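## Task

Take the yellow sponge off the low shelf and set it fully inside the tote standing on the bench. The tote must keep its position and orientation. The robot must not topple or be left leaning, or the attempt fails. The sponge has to rest inside the tote by itself at the end, not be held there by the robot.

## Robot and tools

ROBOT. A simulated Hello Robot Stretch 4 with one arm: an omni-wheel base, a lift sliding on a mast, a telescoping arm reaching forward, a three-joint wrist (yaw, pitch, roll) and a two-finger gripper with bendable steel fingers. It is roughly 1.6 m tall; the base rim lies within 0.23 m of the base origin. A loose object may occasionally get nudged by the scene itself.

FRAMES. Base frame: origin on the floor below the base centre, x ahead, y to the left, z up. hand_pose is reported in this frame and marks a point between the open fingertips; with all wrist joints at 0 its axes line up with the base frame. Its printed position may be slightly wrong. The odometry frame is where the base frame was when the scene began.

execute_actions. Argument "actions" is a list holding exactly one action, or empty (then it only reports state and images). An action contains "base", "joints", or both, plus optional "pace" and "contact_limits"; alternatively it is {"end_of_arm": "enable_torque"} alone, which re-powers any wrist or gripper motor that shut itself off. Base and joint motions start at once and may finish at different moments.
- "base" holds one command only, each a relative offset from where the base last measured itself: translate_m (metres, forward positive, -2 to 2, no turning), strafe_m (metres, sideways, left positive, -2 to 2), rotate_rad (radians, turn in place, counter-clockwise seen from above positive, -3.2 to 3.2).
- "joints" is one dictionary keyed by joint name, each value an absolute target: lift_m 0 to 1.2 m; arm_m 0 to 0.55 m extension; wrist_yaw_rad -1.134 to 4.276 (0 ahead, positive toward the left, 3.14 folded back, beyond 3.4 the arm may obstruct); wrist_pitch_rad -1.117 to 4.259 (0 level, 1.57 pointing down); wrist_roll_rad -1.117 to 4.259 (0 means fingers level with each other; positive turns clockwise viewed from behind the gripper); gripper_m -0.038 to 0.141 m, the fingertip gap (negative presses the tips together). Completion tolerances: ±0.004 for lift, arm and gripper, ±0.02 for yaw and roll, ±0.05 for pitch. Joint targets outside range are clipped and flagged; any other bad value or unknown key rejects the whole call with no motion. Joints or base not named may still be driving toward an earlier target.
- "pace": "slow", "default", "fast" or "max" (base up to 0.1/0.3/0.4/0.6 m/s and 1/2/3/4 rad/s). With the lift above 0.2 the base is slowed, down to 0.3 m/s and 1 rad/s at lift 1.2.
- "contact_limits": only key arm_m, 0 (gentlest) to 0.75 (firmest), default 0.5; how much force the arm motion may apply before halting.
- "cameras": list from head_camera, head_left_camera, head_right_camera, wrist_camera, all; omitted/null/["all"] gives all, [] gives none. head_camera sits atop the mast facing ahead and down (turn the base to look around); the two side fisheyes look down more steeply and show base and arm; wrist_camera looks along the fingers, tips near the image bottom.

wait(seconds 0 to 10): commands nothing, returns state and images. zoom_image(camera, region [x0,y0,x1,y1] pixels, max 504x504) enlarges part of a camera's newest full image. read_manual(section "licences") returns licence text only. finished_scene(scene 1 or 2) closes that scene irreversibly and reports success; the goal must hold stably. Replying without any tool call ends all remaining scenes. If a call reports a stop, later motion, wait and finished_scene calls in the same reply are skipped.

RESULTS. base_status and joint_status give how each motion ended: "done"; "off_target" (resting short, may still push); "contact_stop_at_<key>" (blocked by something; that part goes slack, a slack lift can sag, slack wheels can roll); "limit_stop_at_<name>", e.g. own_body (self-collision guard; retreat is allowed, lift and arm may go slack) or tilt (leaning over 6 degrees, lift/arm/wheels slack until upright); "torque_fault" (wrist or gripper motor went limp from overload, e.g. gripper jammed against something or over ~2 kg held level; send enable_torque). on_its_own lists things not commanded this call; its "held at" is a target, not a position. lidar_m: 12 distances from base origin, 30-degree sectors, first straight ahead then counter-clockwise (4th left, 7th behind, 10th right); "-" is nothing seen or closer than 0.25 m; it misses clear items and thin legs. wrist_depth_mm: 7x7 grid of median depths, 100 to 2000 mm. base_odometry counts wheel turns (slip included); heading -3.142 to 3.142. If turned_by_wheels and turned_by_imu disagree by over ~0.1 rad, a collision or slip likely happened. base_tilt in degrees, forward/right positive, with a fixed bias up to ~1.5. motor_effort is percent of maximum, bracket value is the peak; wheel positive pushes a right turn; a held load shifts wrist pitch effort away from 0.

GRIPPING. Command a gap smaller than the object; tighter squeezes harder and pulls it toward the wrist. Readings and "done" do not prove a grasp; a firm grip shows in gripper effort. If fingertips snag on a surface below, raise the lift.

SAFETY. To unfold at scene start, send lift_m 0.4 with wrist_yaw_rad 0 together. Tilting the gripper up (pitch below -0.2) while rolled (roll below -0.4 or above 4) invites self-collision stops. Avoid driving or turning with over 1 kg held and arm beyond 0.2, especially at fast paces, and avoid sustained pushing or pulling, notably with the gripper high or a high contact limit; these can tip the robot. Avoid dropping, slamming or shoving things hard, and do not bump the tote. The robot holds its last command while the operator thinks, so base offsets count from the last reported position.

Each tool is called after "Call:" as name(argument=value, ...), one argument or row to a line, values as JSON.

## Session

Call:
execute_actions(
  actions=[],
)

Scene clock: 0.00 s.
base_odometry: x=+0.000 y=+0.000 heading=+0.000 (m, m, rad; odometry frame)
turned_by_wheels: +0.000 (rad since the last result)
turned_by_imu: +0.000 (rad since the last result)
base_tilt: forward=+0.8 right=-0.6 (deg)
lidar_m: 0.74 0.74 0.90 1.67 2.48 1.64 1.42 1.43 1.71 1.55 1.56 1.88
base_status: not commanded
joint_positions: lift_m=+0.166 arm_m=-0.002 wrist_yaw_rad=+3.173 wrist_pitch_rad=-0.004 wrist_roll_rad=+0.012 gripper_m=+0.057
joint_status: not commanded
motor_effort: lift_m=+20 arm_m=+0 wrist_yaw_rad=+3 wrist_pitch_rad=-5 wrist_roll_rad=+0 gripper_m=-4 wheel_0=+0 wheel_1=+0 wheel_2=+0 (%)
hand_pose: x=-0.1226 y=+0.0783 z=+0.3452 quat_wxyz=(-0.016, +0.002, +0.006, +1.000) (m; base frame)
wrist_depth_mm: - 131 - - - - - / - 123 173 1576 - - - / - 132 186 1576 - - - / 132 135 1537 1618 - - - / 1366 1464 1537 1661 - - - / 1160 1182 193 1281 196 1281 1281 / 798 778 891 866 878 866 917
pictures: head_camera, head_left_camera, head_right_camera, wrist_camera
Images, in order (width x height): head_camera 420x560, head_left_camera 420x672, head_right_camera 420x672, wrist_camera 616x392.

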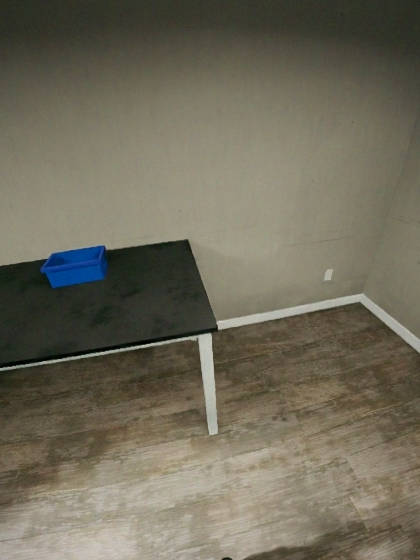

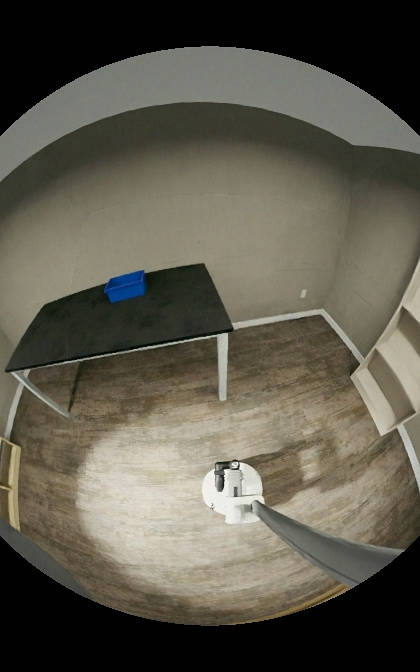

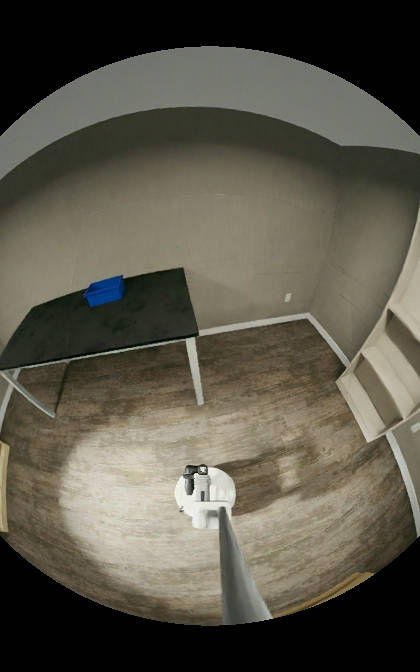

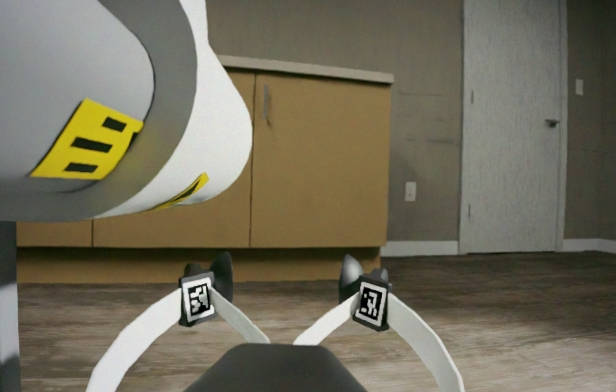

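Call:
zoom_image(
  camera="head_left_camera",
  region=[0, 400, 120, 560],
)

Call:
zoom_image(
  camera="head_right_camera",
  region=[300, 250, 420, 470],
)

Call:
zoom_image(
  camera="head_camera",
  region=[0, 220, 240, 380],
)

Region (0, 400, 120, 560) of head_left_camera's 420x672 image, scaled by 3.150, with more detail than that image has; it fills the left 378 columns of this view, and the rest is white.

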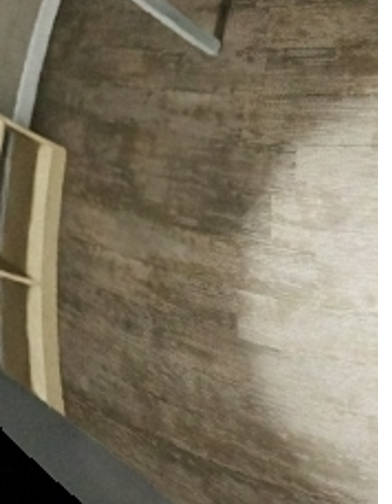

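Region (300, 250, 420, 470) of head_right_camera's 420x672 image, scaled by 2.291, with more detail than that image has; it fills the left 275 columns of this view, and the rest is white.

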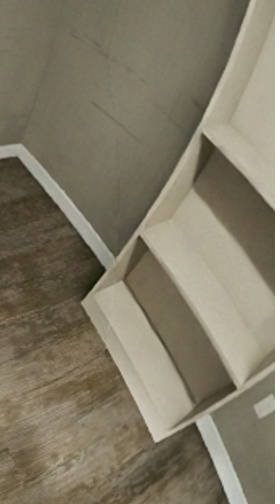

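Region (0, 220, 240, 380) of head_camera's 420x560 image, scaled by 2.100, with more detail than that image has.

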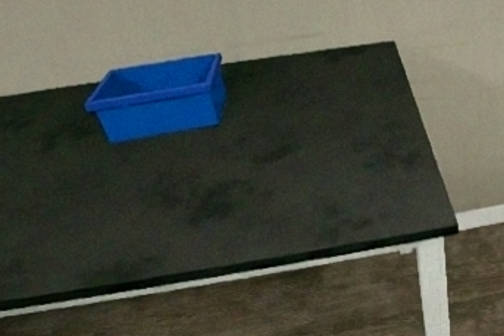

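Call:
execute_actions(
  actions=[
    {"base": {"rotate_rad": 1.8}, "joints": {"lift_m": 0.4, "wrist_yaw_rad": 0}, "pace": "fast"},
  ],
)

Scene clock: 26.60 s.
base_odometry: x=+0.000 y=+0.000 heading=+1.799 (m, m, rad; odometry frame)
turned_by_wheels: +1.799 (rad since the last result)
turned_by_imu: +1.782 (rad since the last result)
base_tilt: forward=+0.7 right=-0.6 (deg)
lidar_m: 2.48 2.61 1.47 1.42 1.50 1.96 1.57 1.65 1.74 0.73 0.78 1.10
base_status: done
joint_positions: lift_m=+0.400 arm_m=-0.002 wrist_yaw_rad=+0.001 wrist_pitch_rad=-0.004 wrist_roll_rad=+0.012 gripper_m=+0.057
joint_status: all done
motor_effort: lift_m=+24(26) arm_m=+0(0) wrist_yaw_rad=+0(4) wrist_pitch_rad=-7(5) wrist_roll_rad=+0(0) gripper_m=-2(3) wheel_0=-7(18) wheel_1=-6(17) wheel_2=-4(14) (%)
hand_pose: x=+0.4571 y=-0.0873 z=+0.5792 quat_wxyz=(+1.000, +0.006, -0.002, +0.000) (m; base frame)
wrist_depth_mm: - - - - - - - / - - - - - - - / - - - - - - 1366 / - - - - - - - / - - - - - - - / 1756 1863 192 1921 196 1863 - / 1255 1205 1336 1308 1336 1308 1366
pictures: head_camera, head_left_camera, head_right_camera, wrist_camera
Images, in order (width x height): head_camera 420x560, head_left_camera 420x672, head_right_camera 420x672, wrist_camera 616x392.

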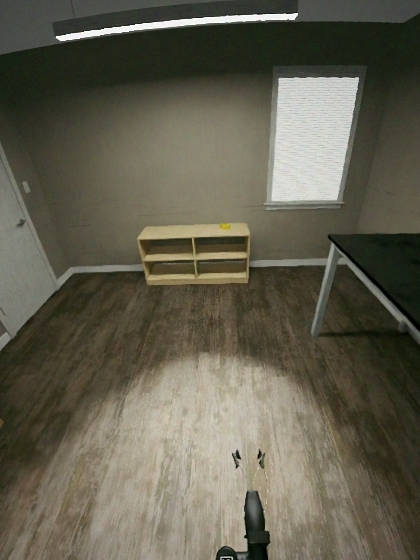

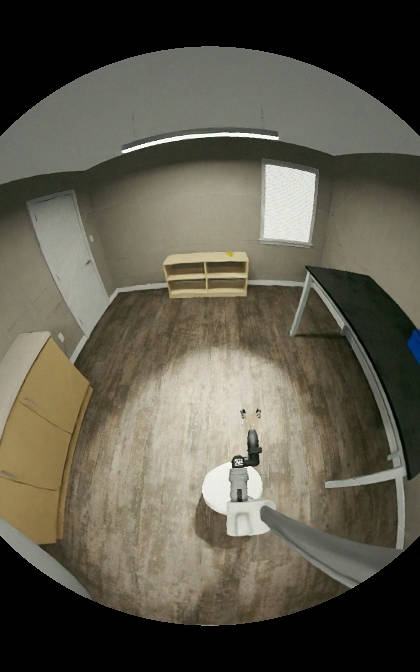

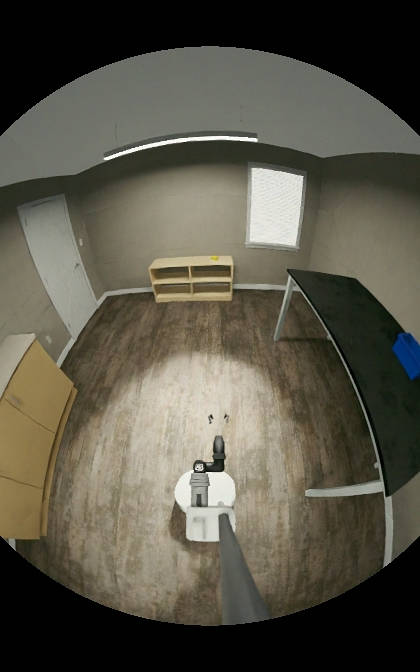

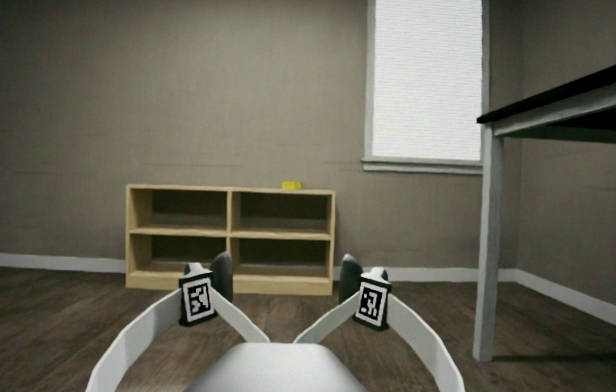

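Call:
zoom_image(
  camera="head_camera",
  region=[130, 210, 260, 295],
)

Call:
zoom_image(
  camera="wrist_camera",
  region=[240, 160, 350, 230],
)

Region (130, 210, 260, 295) of head_camera's 420x560 image, scaled by 3.877, with more detail than that image has; it fills the top 330 rows of this view, and the rest is white.

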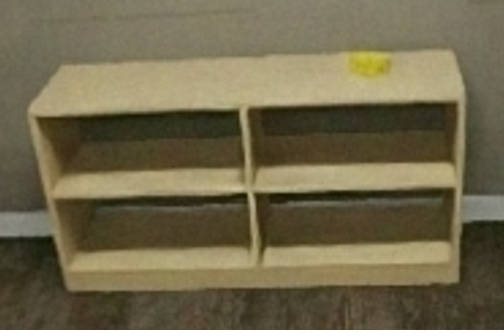

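Region (240, 160, 350, 230) of wrist_camera's 616x392 image, scaled by 4.582; it fills the top 321 rows of this view, and the rest is white.

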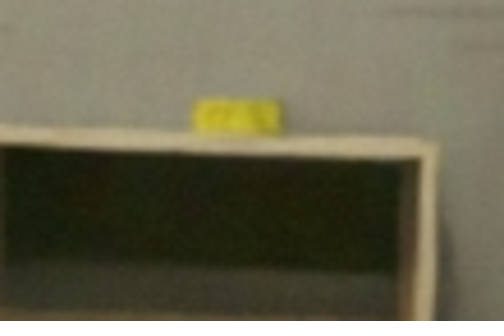

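Call:
execute_actions(
  actions=[
    {"base": {"translate_m": 2.0}, "joints": {"lift_m": 0.87, "arm_m": 0.3, "wrist_pitch_rad": 1.3, "gripper_m": 0.13}, "pace": "max"},
  ],
)

Scene clock: 68.10 s.
base_odometry: x=-0.453 y=+1.948 heading=+1.799 (m, m, rad; odometry frame)
turned_by_wheels: +0.001 (rad since the last result)
turned_by_imu: -0.001 (rad since the last result)
base_tilt: forward=+0.7 right=-0.6 (deg)
lidar_m: 0.46 0.51 0.71 1.99 1.86 2.03 3.99 1.14 0.86 1.45 1.18 0.50
base_status: done
joint_positions: lift_m=+0.870 arm_m=+0.299 wrist_yaw_rad=+0.000 wrist_pitch_rad=+1.301 wrist_roll_rad=+0.012 gripper_m=+0.130
joint_status: all done
motor_effort: lift_m=+22(27) arm_m=+8(12) wrist_yaw_rad=+2(0) wrist_pitch_rad=-2(6) wrist_roll_rad=+0(0) gripper_m=+2(4) wheel_0=+5(13) wheel_1=+5(13) wheel_2=+0(17) (%)
hand_pose: x=+0.5465 y=-0.0874 z=+0.7700 quat_wxyz=(+0.796, +0.005, +0.605, -0.004) (m; base frame)
wrist_depth_mm: 427 433 436 439 449 455 477 / 413 415 418 427 427 433 580 / 399 399 404 366 415 421 723 / 384 389 392 394 399 404 1025 / 370 377 377 382 384 392 399 / 359 195 362 370 213 375 384 / 891 878 362 147 640 366 946
pictures: head_camera, head_left_camera, head_right_camera, wrist_camera
Images, in order (width x height): head_camera 420x560, head_left_camera 420x672, head_right_camera 420x672, wrist_camera 616x392.

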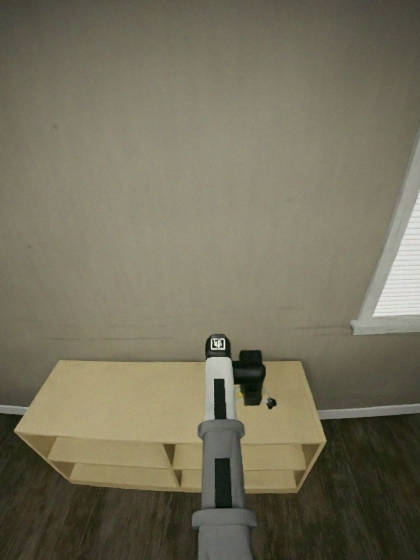

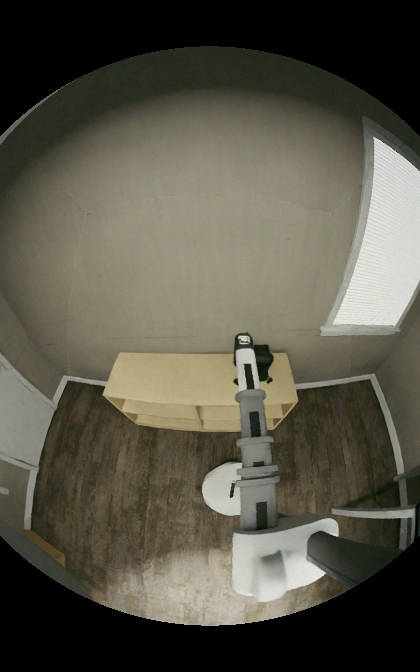

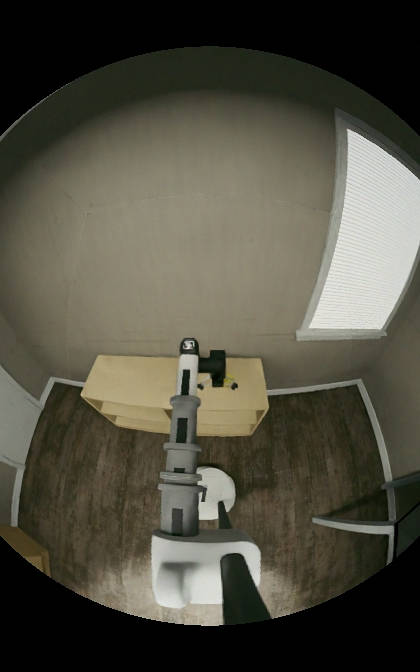

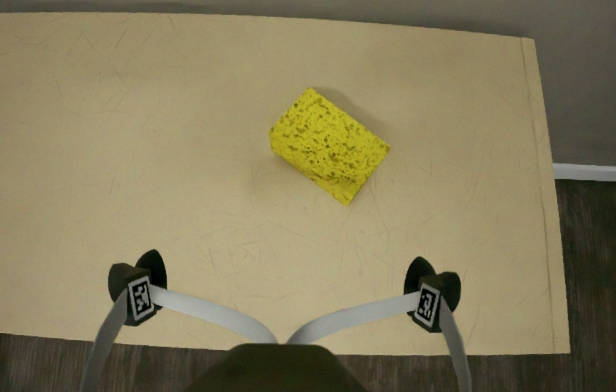

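Call:
zoom_image(
  camera="wrist_camera",
  region=[240, 70, 420, 220],
)

Region (240, 70, 420, 220) of wrist_camera's 616x392 image, scaled by 2.800.

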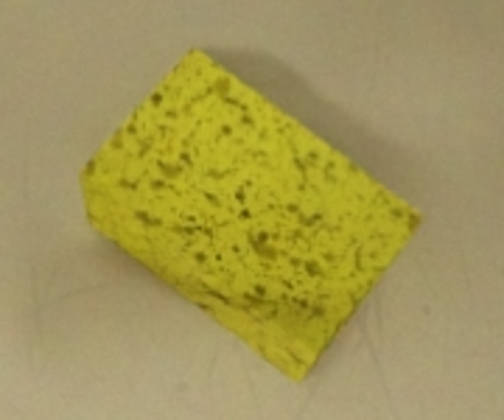

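Call:
execute_actions(
  actions=[
    {"base": {"strafe_m": -0.039}, "joints": {"lift_m": 0.83, "arm_m": 0.513, "wrist_pitch_rad": 1.57, "wrist_roll_rad": -0.915, "gripper_m": 0.12}, "pace": "fast"},
  ],
)

Scene clock: 138.57 s.
base_odometry: x=-0.415 y=+1.957 heading=+1.799 (m, m, rad; odometry frame)
turned_by_wheels: +0.000 (rad since the last result)
turned_by_imu: +0.000 (rad since the last result)
base_tilt: forward=+0.8 right=-0.6 (deg)
lidar_m: 0.46 0.49 0.71 2.02 1.87 2.09 4.00 1.07 0.83 1.48 1.17 0.50
base_status: done
joint_positions: lift_m=+0.830 arm_m=+0.512 wrist_yaw_rad=+0.000 wrist_pitch_rad=+1.570 wrist_roll_rad=-0.914 gripper_m=+0.120
joint_status: all done
motor_effort: lift_m=+16(20) arm_m=+8(11) wrist_yaw_rad=+2(5) wrist_pitch_rad=+2(4) wrist_roll_rad=-2(6) gripper_m=-2(3) wheel_0=+4(15) wheel_1=-3(15) wheel_2=+0(0) (%)
hand_pose: x=+0.6828 y=-0.0874 z=+0.7200 quat_wxyz=(+0.635, -0.312, +0.634, +0.312) (m; base frame)
wrist_depth_mm: 320 320 324 324 327 245 198 / 320 322 324 327 325 281 220 / 320 324 325 329 330 332 253 / 324 324 325 327 329 330 291 / 325 327 327 285 334 334 338 / 723 212 286 285 196 336 340 / 715 327 329 145 334 338 338
pictures: head_camera, head_left_camera, head_right_camera, wrist_camera
Images, in order (width x height): head_camera 420x560, head_left_camera 420x672, head_right_camera 420x672, wrist_camera 616x392.

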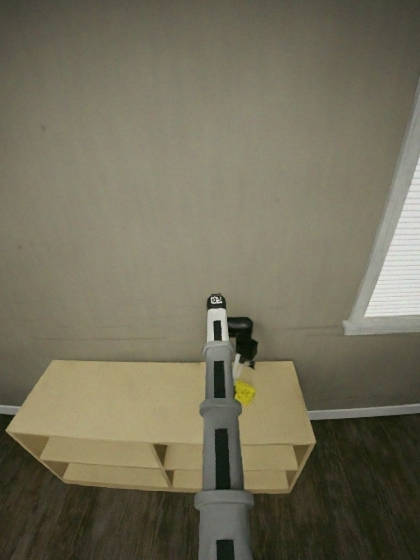

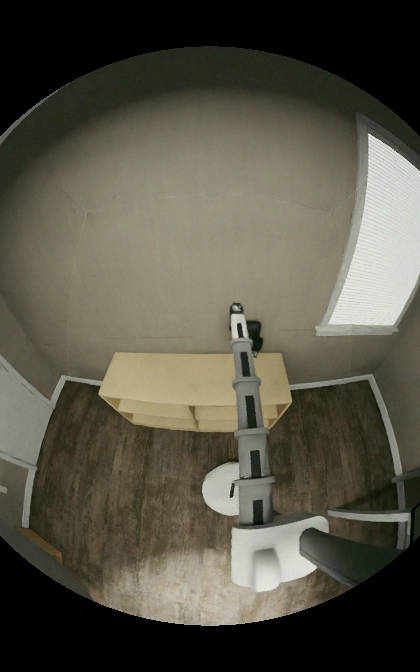

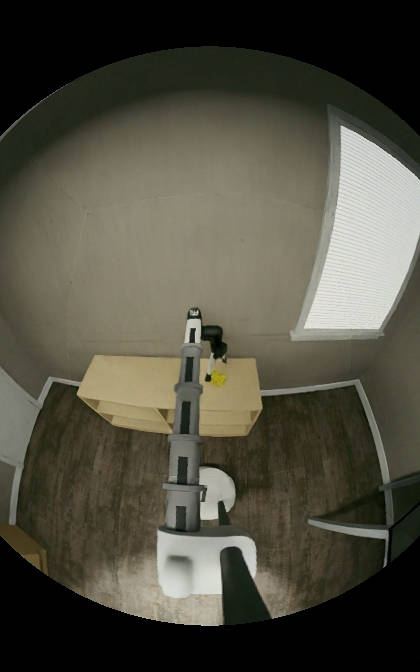

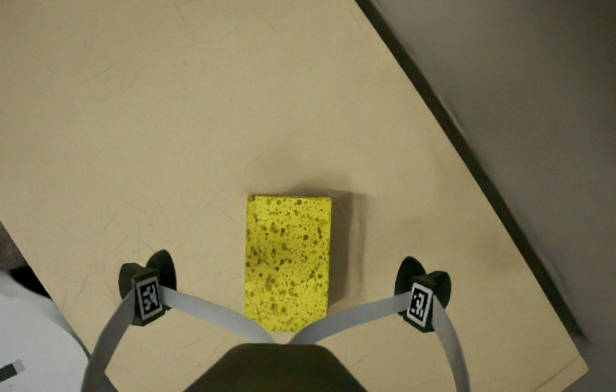

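Call:
execute_actions(
  actions=[
    {"joints": {"lift_m": 0.756, "gripper_m": 0.095}, "pace": "default"},
  ],
  cameras=["wrist_camera", "head_right_camera"],
)

Scene clock: 167.60 s.
base_odometry: x=-0.415 y=+1.957 heading=+1.799 (m, m, rad; odometry frame)
turned_by_wheels: +0.000 (rad since the last result)
turned_by_imu: +0.000 (rad since the last result)
base_tilt: forward=+0.8 right=-0.6 (deg)
lidar_m: 0.47 0.50 0.70 2.05 1.87 2.08 4.00 1.10 0.83 1.47 1.17 0.50
base_status: not commanded
joint_positions: lift_m=+0.756 arm_m=+0.512 wrist_yaw_rad=+0.000 wrist_pitch_rad=+1.570 wrist_roll_rad=-0.914 gripper_m=+0.095
joint_status: all done
motor_effort: lift_m=+16(16) arm_m=+8(8) wrist_yaw_rad=+2(2) wrist_pitch_rad=+2(1) wrist_roll_rad=-2(2) gripper_m=-2(1) wheel_0=+4(4) wheel_1=-3(3) wheel_2=+0(0) (%)
hand_pose: x=+0.6828 y=-0.0874 z=+0.6461 quat_wxyz=(+0.635, -0.312, +0.634, +0.312) (m; base frame)
wrist_depth_mm: 247 250 251 253 254 244 198 / 250 251 251 253 254 256 221 / 250 250 252 254 256 257 253 / 250 252 253 254 256 259 283 / 251 253 213 210 257 260 262 / 251 253 211 211 196 263 262 / 254 254 255 150 258 260 263
pictures: head_right_camera, wrist_camera
Images, in order (width x height): head_right_camera 420x672, wrist_camera 616x392.

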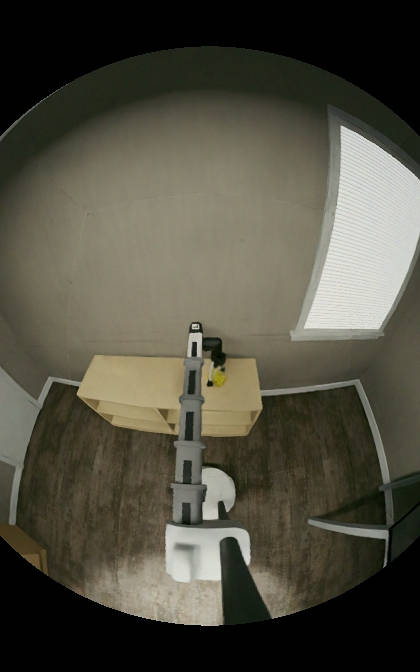

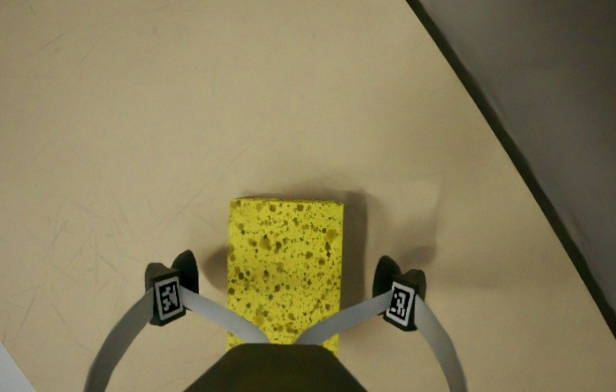

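Call:
execute_actions(
  actions=[
    {"joints": {"gripper_m": 0.03}, "pace": "fast"},
  ],
  cameras=["wrist_camera"],
)

Scene clock: 173.83 s.
base_odometry: x=-0.415 y=+1.957 heading=+1.799 (m, m, rad; odometry frame)
turned_by_wheels: +0.000 (rad since the last result)
turned_by_imu: +0.000 (rad since the last result)
base_tilt: forward=+0.7 right=-0.6 (deg)
lidar_m: 0.46 0.49 0.71 2.03 1.88 2.10 3.99 1.06 0.84 1.46 1.18 0.49
base_status: not commanded
joint_positions: lift_m=+0.756 arm_m=+0.512 wrist_yaw_rad=+0.000 wrist_pitch_rad=+1.570 wrist_roll_rad=-0.914 gripper_m=+0.030
joint_status: all done
motor_effort: lift_m=+16(16) arm_m=+8(8) wrist_yaw_rad=+1(2) wrist_pitch_rad=+2(0) wrist_roll_rad=-2(2) gripper_m=-13(18) wheel_0=+4(4) wheel_1=-3(3) wheel_2=+0(0) (%)
hand_pose: x=+0.6828 y=-0.0874 z=+0.6461 quat_wxyz=(+0.635, -0.312, +0.634, +0.312) (m; base frame)
wrist_depth_mm: 248 249 250 252 254 245 200 / 247 249 252 254 255 258 220 / 250 250 253 254 255 258 253 / 250 252 254 254 256 259 282 / 252 253 203 202 258 258 263 / 252 253 202 202 185 259 263 / 253 253 255 140 259 260 263
pictures: wrist_camera
Images, in order (width x height): wrist_camera 616x392.

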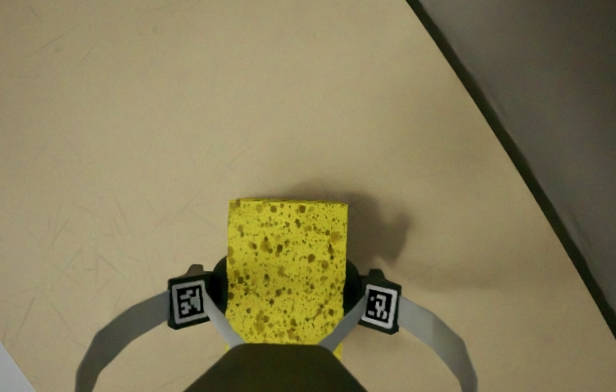

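Call:
execute_actions(
  actions=[
    {"base": {"translate_m": -1.45}, "joints": {"lift_m": 0.95, "arm_m": 0.3, "wrist_roll_rad": 0.0}, "pace": "max"},
  ],
  cameras=["wrist_camera", "head_right_camera"],
)

Scene clock: 254.73 s.
base_odometry: x=-0.088 y=+0.544 heading=+1.798 (m, m, rad; odometry frame)
turned_by_wheels: -0.001 (rad since the last result)
turned_by_imu: +0.001 (rad since the last result)
base_tilt: forward=+0.7 right=-0.6 (deg)
lidar_m: 1.92 2.03 2.16 1.44 1.52 2.11 2.15 2.28 0.74 0.71 0.77 1.06
base_status: done
joint_positions: lift_m=+0.950 arm_m=+0.301 wrist_yaw_rad=+0.000 wrist_pitch_rad=+1.570 wrist_roll_rad=-0.001 gripper_m=+0.030
joint_status: all done
motor_effort: lift_m=+23(26) arm_m=-8(7) wrist_yaw_rad=+1(0) wrist_pitch_rad=+2(1) wrist_roll_rad=+1(4) gripper_m=-13(17) wheel_0=-7(11) wheel_1=-6(13) wheel_2=+0(15) (%)
hand_pose: x=+0.4725 y=-0.0874 z=+0.8395 quat_wxyz=(+0.707, +0.000, +0.707, +0.000) (m; base frame)
wrist_depth_mm: 1042 1008 1025 1042 1060 1078 1042 / 991 1008 1025 1042 1042 1042 1078 / 991 1008 1060 1042 1060 1060 1060 / 1008 1025 1025 1025 1060 1060 1060 / 1025 1042 204 202 1078 1060 1078 / 1025 1042 202 202 185 1078 1098 / 1042 1042 842 140 1078 1078 1078
pictures: head_right_camera, wrist_camera
Images, in order (width x height): head_right_camera 420x672, wrist_camera 616x392.

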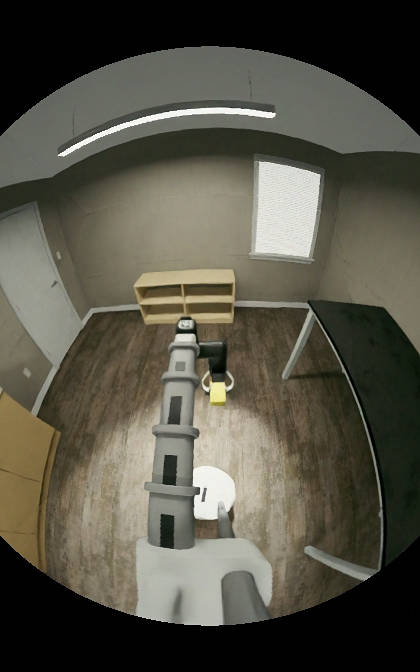

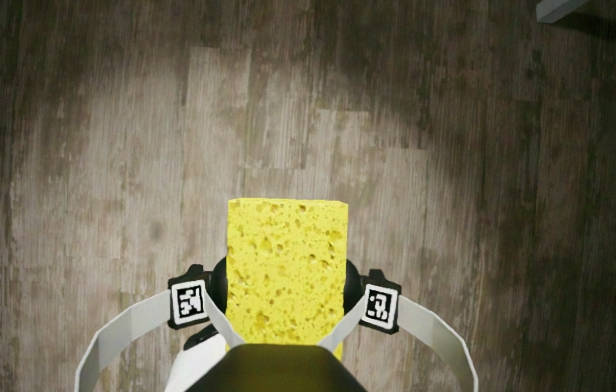

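Call:
execute_actions(
  actions=[
    {"base": {"rotate_rad": -1.6}, "joints": {"lift_m": 1.2}, "pace": "fast"},
  ],
)

Scene clock: 260.13 s.
base_odometry: x=-0.088 y=+0.544 heading=+0.200 (m, m, rad; odometry frame)
turned_by_wheels: -1.599 (rad since the last result)
turned_by_imu: -1.584 (rad since the last result)
base_tilt: forward=+0.8 right=-0.6 (deg)
lidar_m: 0.71 0.75 1.04 1.91 2.00 2.18 1.47 1.52 2.07 2.11 2.22 0.76
base_status: done
joint_positions: lift_m=+1.200 arm_m=+0.301 wrist_yaw_rad=+0.000 wrist_pitch_rad=+1.570 wrist_roll_rad=-0.001 gripper_m=+0.030
joint_status: all done
motor_effort: lift_m=+24(26) arm_m=-7(8) wrist_yaw_rad=+2(3) wrist_pitch_rad=+1(1) wrist_roll_rad=+2(2) gripper_m=-16(17) wheel_0=+7(10) wheel_1=+6(14) wheel_2=+5(11) (%)
hand_pose: x=+0.4726 y=-0.0874 z=+1.0894 quat_wxyz=(+0.707, +0.000, +0.707, +0.000) (m; base frame)
wrist_depth_mm: 1229 1255 1255 1255 1281 1255 1308 / 1255 1255 1255 1308 1281 1308 1308 / 1255 1281 1308 1255 1308 1336 1336 / 1255 1281 1281 1281 1308 1308 1281 / 1281 1281 204 202 1308 1308 1308 / 1281 1255 201 202 185 1336 1336 / 1281 1308 1078 141 1281 1366 1336
pictures: head_camera, head_left_camera, head_right_camera, wrist_camera
Images, in order (width x height): head_camera 420x560, head_left_camera 420x672, head_right_camera 420x672, wrist_camera 616x392.

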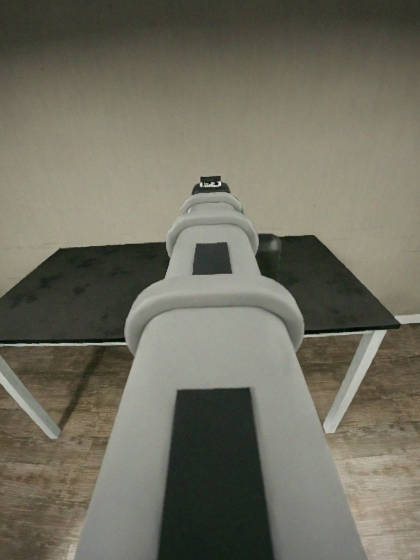

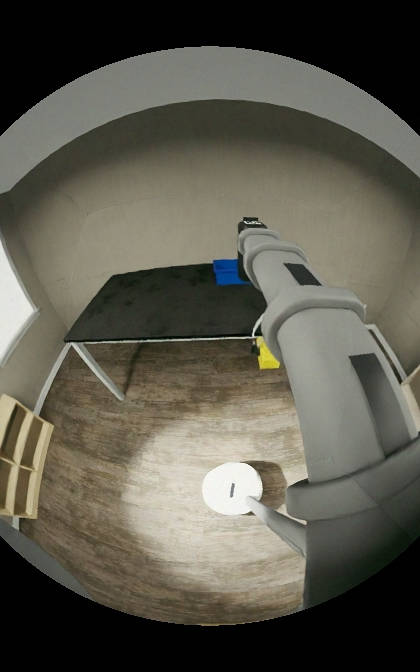

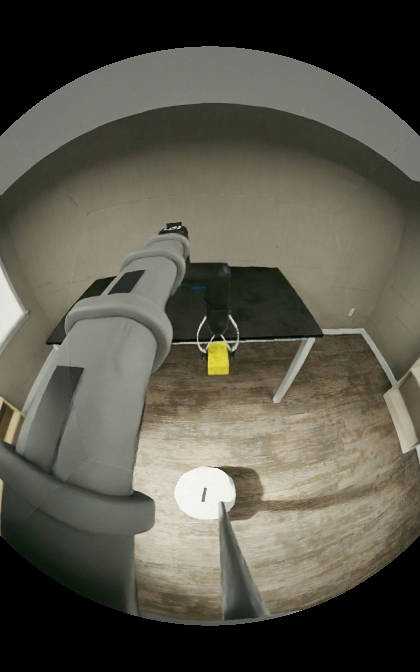

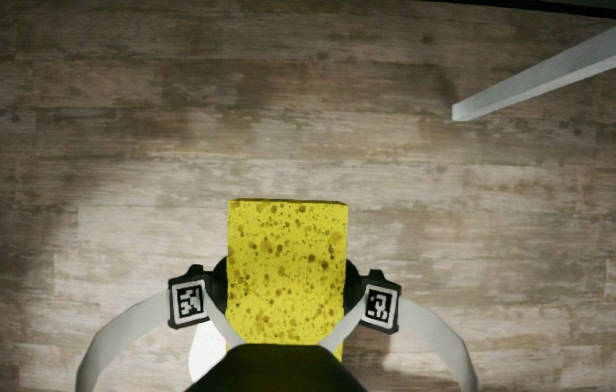

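Call:
execute_actions(
  actions=[
    {"base": {"translate_m": 0.6}, "joints": {"arm_m": 0.24, "wrist_pitch_rad": 1.3}, "pace": "max"},
  ],
)

Scene clock: 282.23 s.
base_odometry: x=+0.500 y=+0.664 heading=+0.201 (m, m, rad; odometry frame)
turned_by_wheels: +0.001 (rad since the last result)
turned_by_imu: +0.000 (rad since the last result)
base_tilt: forward=+0.8 right=-0.6 (deg)
lidar_m: 0.25 0.25 0.25 0.53 2.01 2.83 2.06 2.14 2.22 0.56 0.25 0.25
base_status: done
joint_positions: lift_m=+1.200 arm_m=+0.241 wrist_yaw_rad=+0.000 wrist_pitch_rad=+1.301 wrist_roll_rad=+0.000 gripper_m=+0.030
joint_status: all done
motor_effort: lift_m=+24(24) arm_m=-8(12) wrist_yaw_rad=+0(2) wrist_pitch_rad=-2(8) wrist_roll_rad=+1(1) gripper_m=-12(20) wheel_0=+7(13) wheel_1=+6(10) wheel_2=-2(13) (%)
hand_pose: x=+0.4892 y=-0.0874 z=+1.0998 quat_wxyz=(+0.796, +0.000, +0.606, +0.000) (m; base frame)
wrist_depth_mm: 455 382 459 469 427 484 492 / 436 327 445 452 343 466 473 / 424 421 413 427 436 449 449 / 410 413 418 421 430 430 439 / 397 402 204 202 413 415 418 / 379 382 201 202 185 399 410 / 370 373 377 141 384 389 392
pictures: head_camera, head_left_camera, head_right_camera, wrist_camera
Images, in order (width x height): head_camera 420x560, head_left_camera 420x672, head_right_camera 420x672, wrist_camera 616x392.

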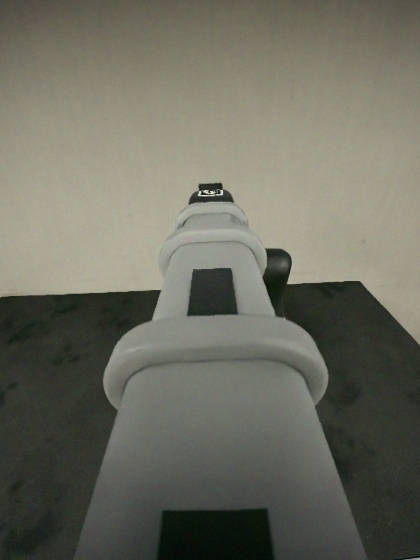

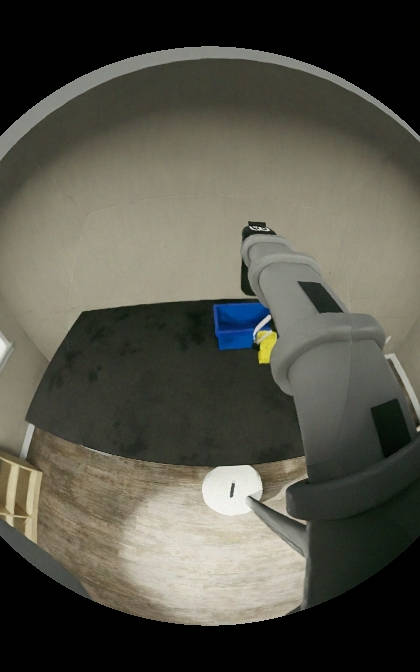

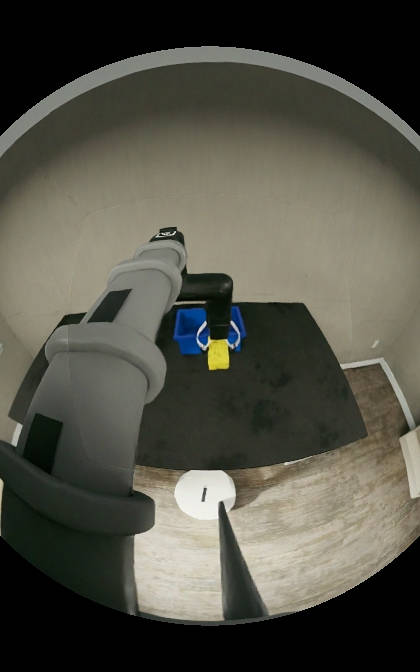

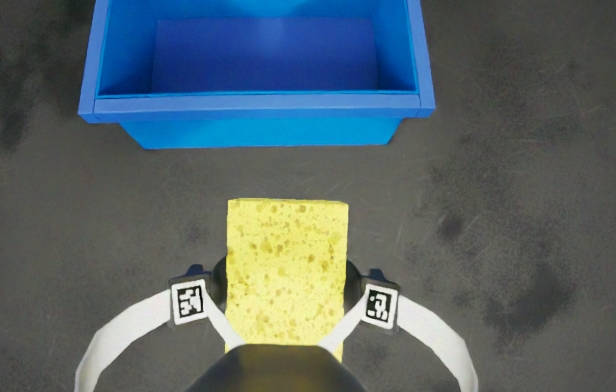

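Call:
zoom_image(
  camera="wrist_camera",
  region=[60, 0, 260, 160],
)

Call:
zoom_image(
  camera="wrist_camera",
  region=[260, 0, 460, 160],
)

Region (60, 0, 260, 160) of wrist_camera's 616x392 image, scaled by 2.520; it fills the top 403 rows of this view, and the rest is white.

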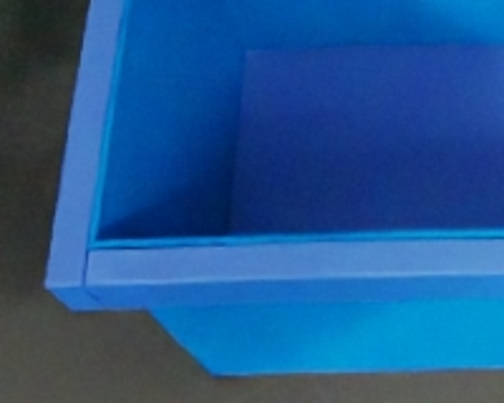

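Region (260, 0, 460, 160) of wrist_camera's 616x392 image, scaled by 2.520; it fills the top 403 rows of this view, and the rest is white.

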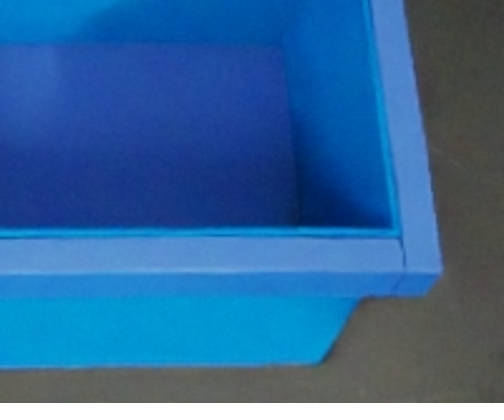

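Call:
execute_actions(
  actions=[
    {"base": {"strafe_m": 0.032}, "joints": {"arm_m": 0.545, "wrist_pitch_rad": 1.57, "wrist_yaw_rad": 0.2, "wrist_roll_rad": 0.15}, "pace": "fast"},
  ],
  cameras=["wrist_camera", "head_right_camera", "head_left_camera"],
)

Scene clock: 336.43 s.
base_odometry: x=+0.493 y=+0.695 heading=+0.201 (m, m, rad; odometry frame)
turned_by_wheels: +0.000 (rad since the last result)
turned_by_imu: +0.000 (rad since the last result)
base_tilt: forward=+0.8 right=-0.6 (deg)
lidar_m: 0.25 0.25 0.25 0.50 1.99 2.85 2.07 2.16 2.25 0.57 0.25 0.25
base_status: done
joint_positions: lift_m=+1.200 arm_m=+0.544 wrist_yaw_rad=+0.200 wrist_pitch_rad=+1.570 wrist_roll_rad=+0.150 gripper_m=+0.030
joint_status: all done
motor_effort: lift_m=+24(24) arm_m=+8(5) wrist_yaw_rad=+2(7) wrist_pitch_rad=+0(1) wrist_roll_rad=+1(3) gripper_m=-16(18) wheel_0=-6(11) wheel_1=+5(15) wheel_2=+0(2) (%)
hand_pose: x=+0.7321 y=-0.0856 z=+1.0894 quat_wxyz=(+0.707, -0.018, +0.707, +0.018) (m; base frame)
wrist_depth_mm: 377 384 387 387 392 394 397 / 382 384 387 392 392 394 399 / 382 272 286 387 355 397 402 / 384 320 389 384 392 336 404 / 384 320 203 202 394 329 407 / 387 271 202 202 185 327 407 / 384 278 298 141 312 283 407
pictures: head_left_camera, head_right_camera, wrist_camera
Images, in order (width x height): head_left_camera 420x672, head_right_camera 420x672, wrist_camera 616x392.

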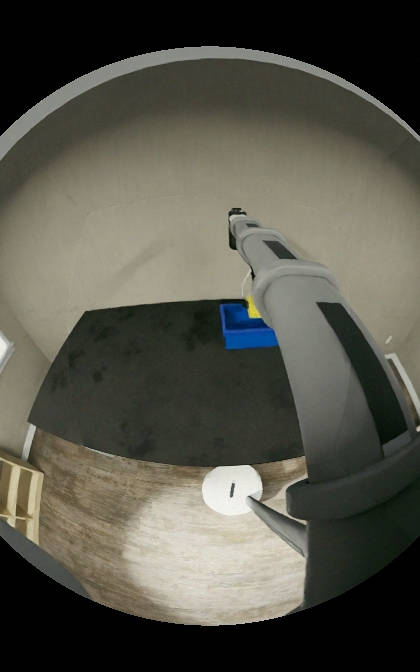

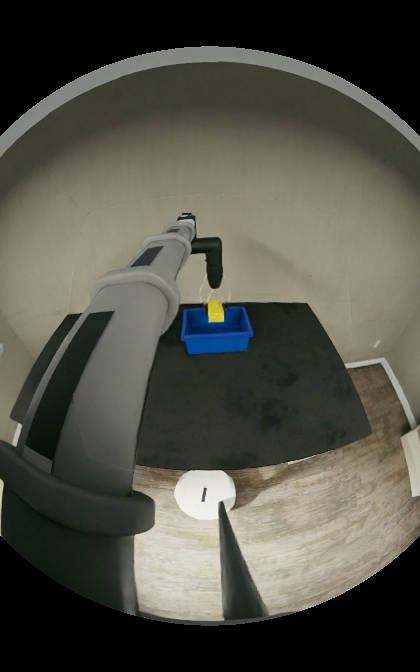

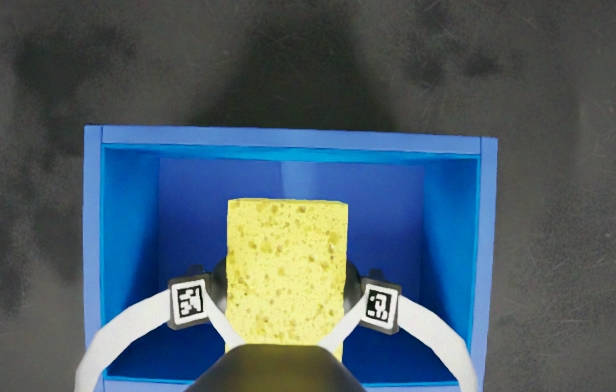

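Call:
execute_actions(
  actions=[
    {"joints": {"lift_m": 1.063}, "pace": "fast"},
  ],
  cameras=["wrist_camera"],
)

Scene clock: 349.87 s.
base_odometry: x=+0.493 y=+0.695 heading=+0.201 (m, m, rad; odometry frame)
turned_by_wheels: +0.000 (rad since the last result)
turned_by_imu: +0.000 (rad since the last result)
base_tilt: forward=+0.8 right=-0.6 (deg)
lidar_m: 0.25 0.25 0.25 0.54 2.00 2.81 2.06 2.15 2.22 0.56 0.25 0.25
base_status: not commanded
joint_positions: lift_m=+1.063 arm_m=+0.544 wrist_yaw_rad=+0.200 wrist_pitch_rad=+1.570 wrist_roll_rad=+0.150 gripper_m=+0.030
joint_status: all done
motor_effort: lift_m=+16(22) arm_m=+8(8) wrist_yaw_rad=+2(1) wrist_pitch_rad=+1(2) wrist_roll_rad=+1(1) gripper_m=-16(15) wheel_0=-6(6) wheel_1=+5(5) wheel_2=+0(0) (%)
hand_pose: x=+0.7321 y=-0.0856 z=+0.9531 quat_wxyz=(+0.707, -0.018, +0.707, +0.018) (m; base frame)
wrist_depth_mm: 248 250 252 254 256 258 260 / 134 135 136 137 139 258 262 / 187 217 210 200 188 174 177 / 211 251 251 254 257 258 196 / 212 253 204 202 259 259 195 / 211 251 201 203 185 259 193 / 211 254 254 140 259 224 -
pictures: wrist_camera
Images, in order (width x height): wrist_camera 616x392.

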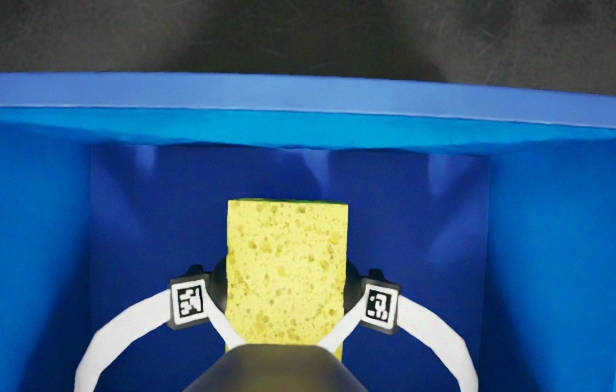

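Call:
execute_actions(
  actions=[
    {"joints": {"gripper_m": 0.085}, "pace": "fast"},
  ],
  cameras=["wrist_camera"],
)

Scene clock: 355.07 s.
base_odometry: x=+0.493 y=+0.695 heading=+0.201 (m, m, rad; odometry frame)
turned_by_wheels: +0.000 (rad since the last result)
turned_by_imu: +0.000 (rad since the last result)
base_tilt: forward=+0.8 right=-0.6 (deg)
lidar_m: 0.25 0.25 0.25 0.52 1.98 2.80 2.08 2.14 2.25 0.56 0.25 0.25
base_status: not commanded
joint_positions: lift_m=+1.063 arm_m=+0.544 wrist_yaw_rad=+0.200 wrist_pitch_rad=+1.570 wrist_roll_rad=+0.150 gripper_m=+0.085
joint_status: all done
motor_effort: lift_m=+16(16) arm_m=+8(9) wrist_yaw_rad=+0(1) wrist_pitch_rad=+1(2) wrist_roll_rad=+1(1) gripper_m=-4(19) wheel_0=-6(6) wheel_1=+5(5) wheel_2=+0(0) (%)
hand_pose: x=+0.7321 y=-0.0856 z=+0.9531 quat_wxyz=(+0.707, -0.018, +0.707, +0.018) (m; base frame)
wrist_depth_mm: 247 250 253 254 257 259 262 / 134 135 136 138 138 258 262 / 189 216 209 200 188 174 177 / 211 251 251 254 257 258 197 / 211 251 213 211 257 259 194 / 212 251 209 211 193 259 193 / 211 254 256 149 260 232 -
pictures: wrist_camera
Images, in order (width x height): wrist_camera 616x392.

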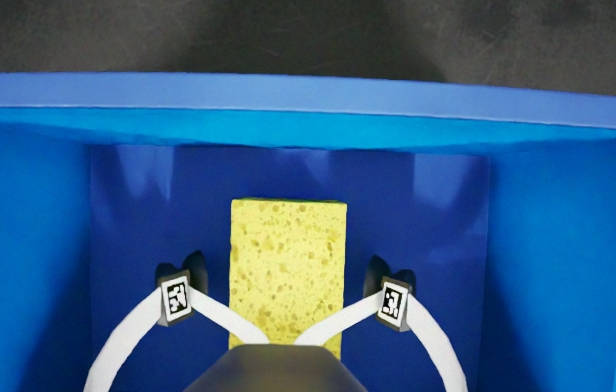

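Call:
execute_actions(
  actions=[
    {"joints": {"lift_m": 1.2}, "pace": "max"},
  ],
  cameras=["wrist_camera", "head_right_camera"],
)

Scene clock: 360.27 s.
base_odometry: x=+0.493 y=+0.695 heading=+0.201 (m, m, rad; odometry frame)
turned_by_wheels: +0.000 (rad since the last result)
turned_by_imu: +0.000 (rad since the last result)
base_tilt: forward=+0.7 right=-0.6 (deg)
lidar_m: 0.25 0.25 0.25 0.51 1.98 2.82 2.07 2.17 2.25 0.57 0.25 0.25
base_status: not commanded
joint_positions: lift_m=+1.200 arm_m=+0.544 wrist_yaw_rad=+0.200 wrist_pitch_rad=+1.570 wrist_roll_rad=+0.150 gripper_m=+0.085
joint_status: all done
motor_effort: lift_m=+23(27) arm_m=+8(9) wrist_yaw_rad=+1(2) wrist_pitch_rad=+0(3) wrist_roll_rad=+2(1) gripper_m=+0(3) wheel_0=-6(6) wheel_1=+5(5) wheel_2=+0(0) (%)
hand_pose: x=+0.7321 y=-0.0856 z=+1.0894 quat_wxyz=(+0.707, -0.018, +0.707, +0.018) (m; base frame)
wrist_depth_mm: 382 382 387 389 392 397 397 / 382 384 389 389 392 394 402 / 382 272 287 387 357 394 402 / 382 319 382 389 392 334 402 / 384 298 389 347 392 330 404 / 384 272 345 382 192 327 410 / 392 278 300 148 312 297 407
pictures: head_right_camera, wrist_camera
Images, in order (width x height): head_right_camera 420x672, wrist_camera 616x392.

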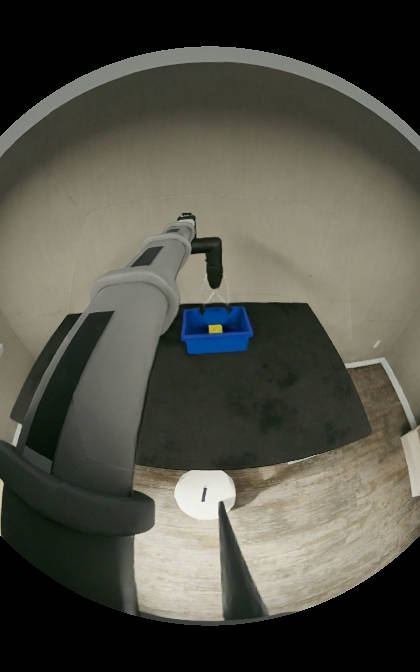

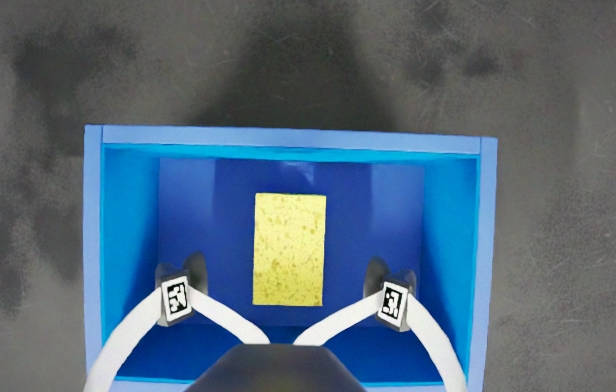

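The sponge is lying in the middle of the tote, and the tote hasn't moved.

Call:
finished_scene(
  scene=1,
)

The scene is finished: the task was done.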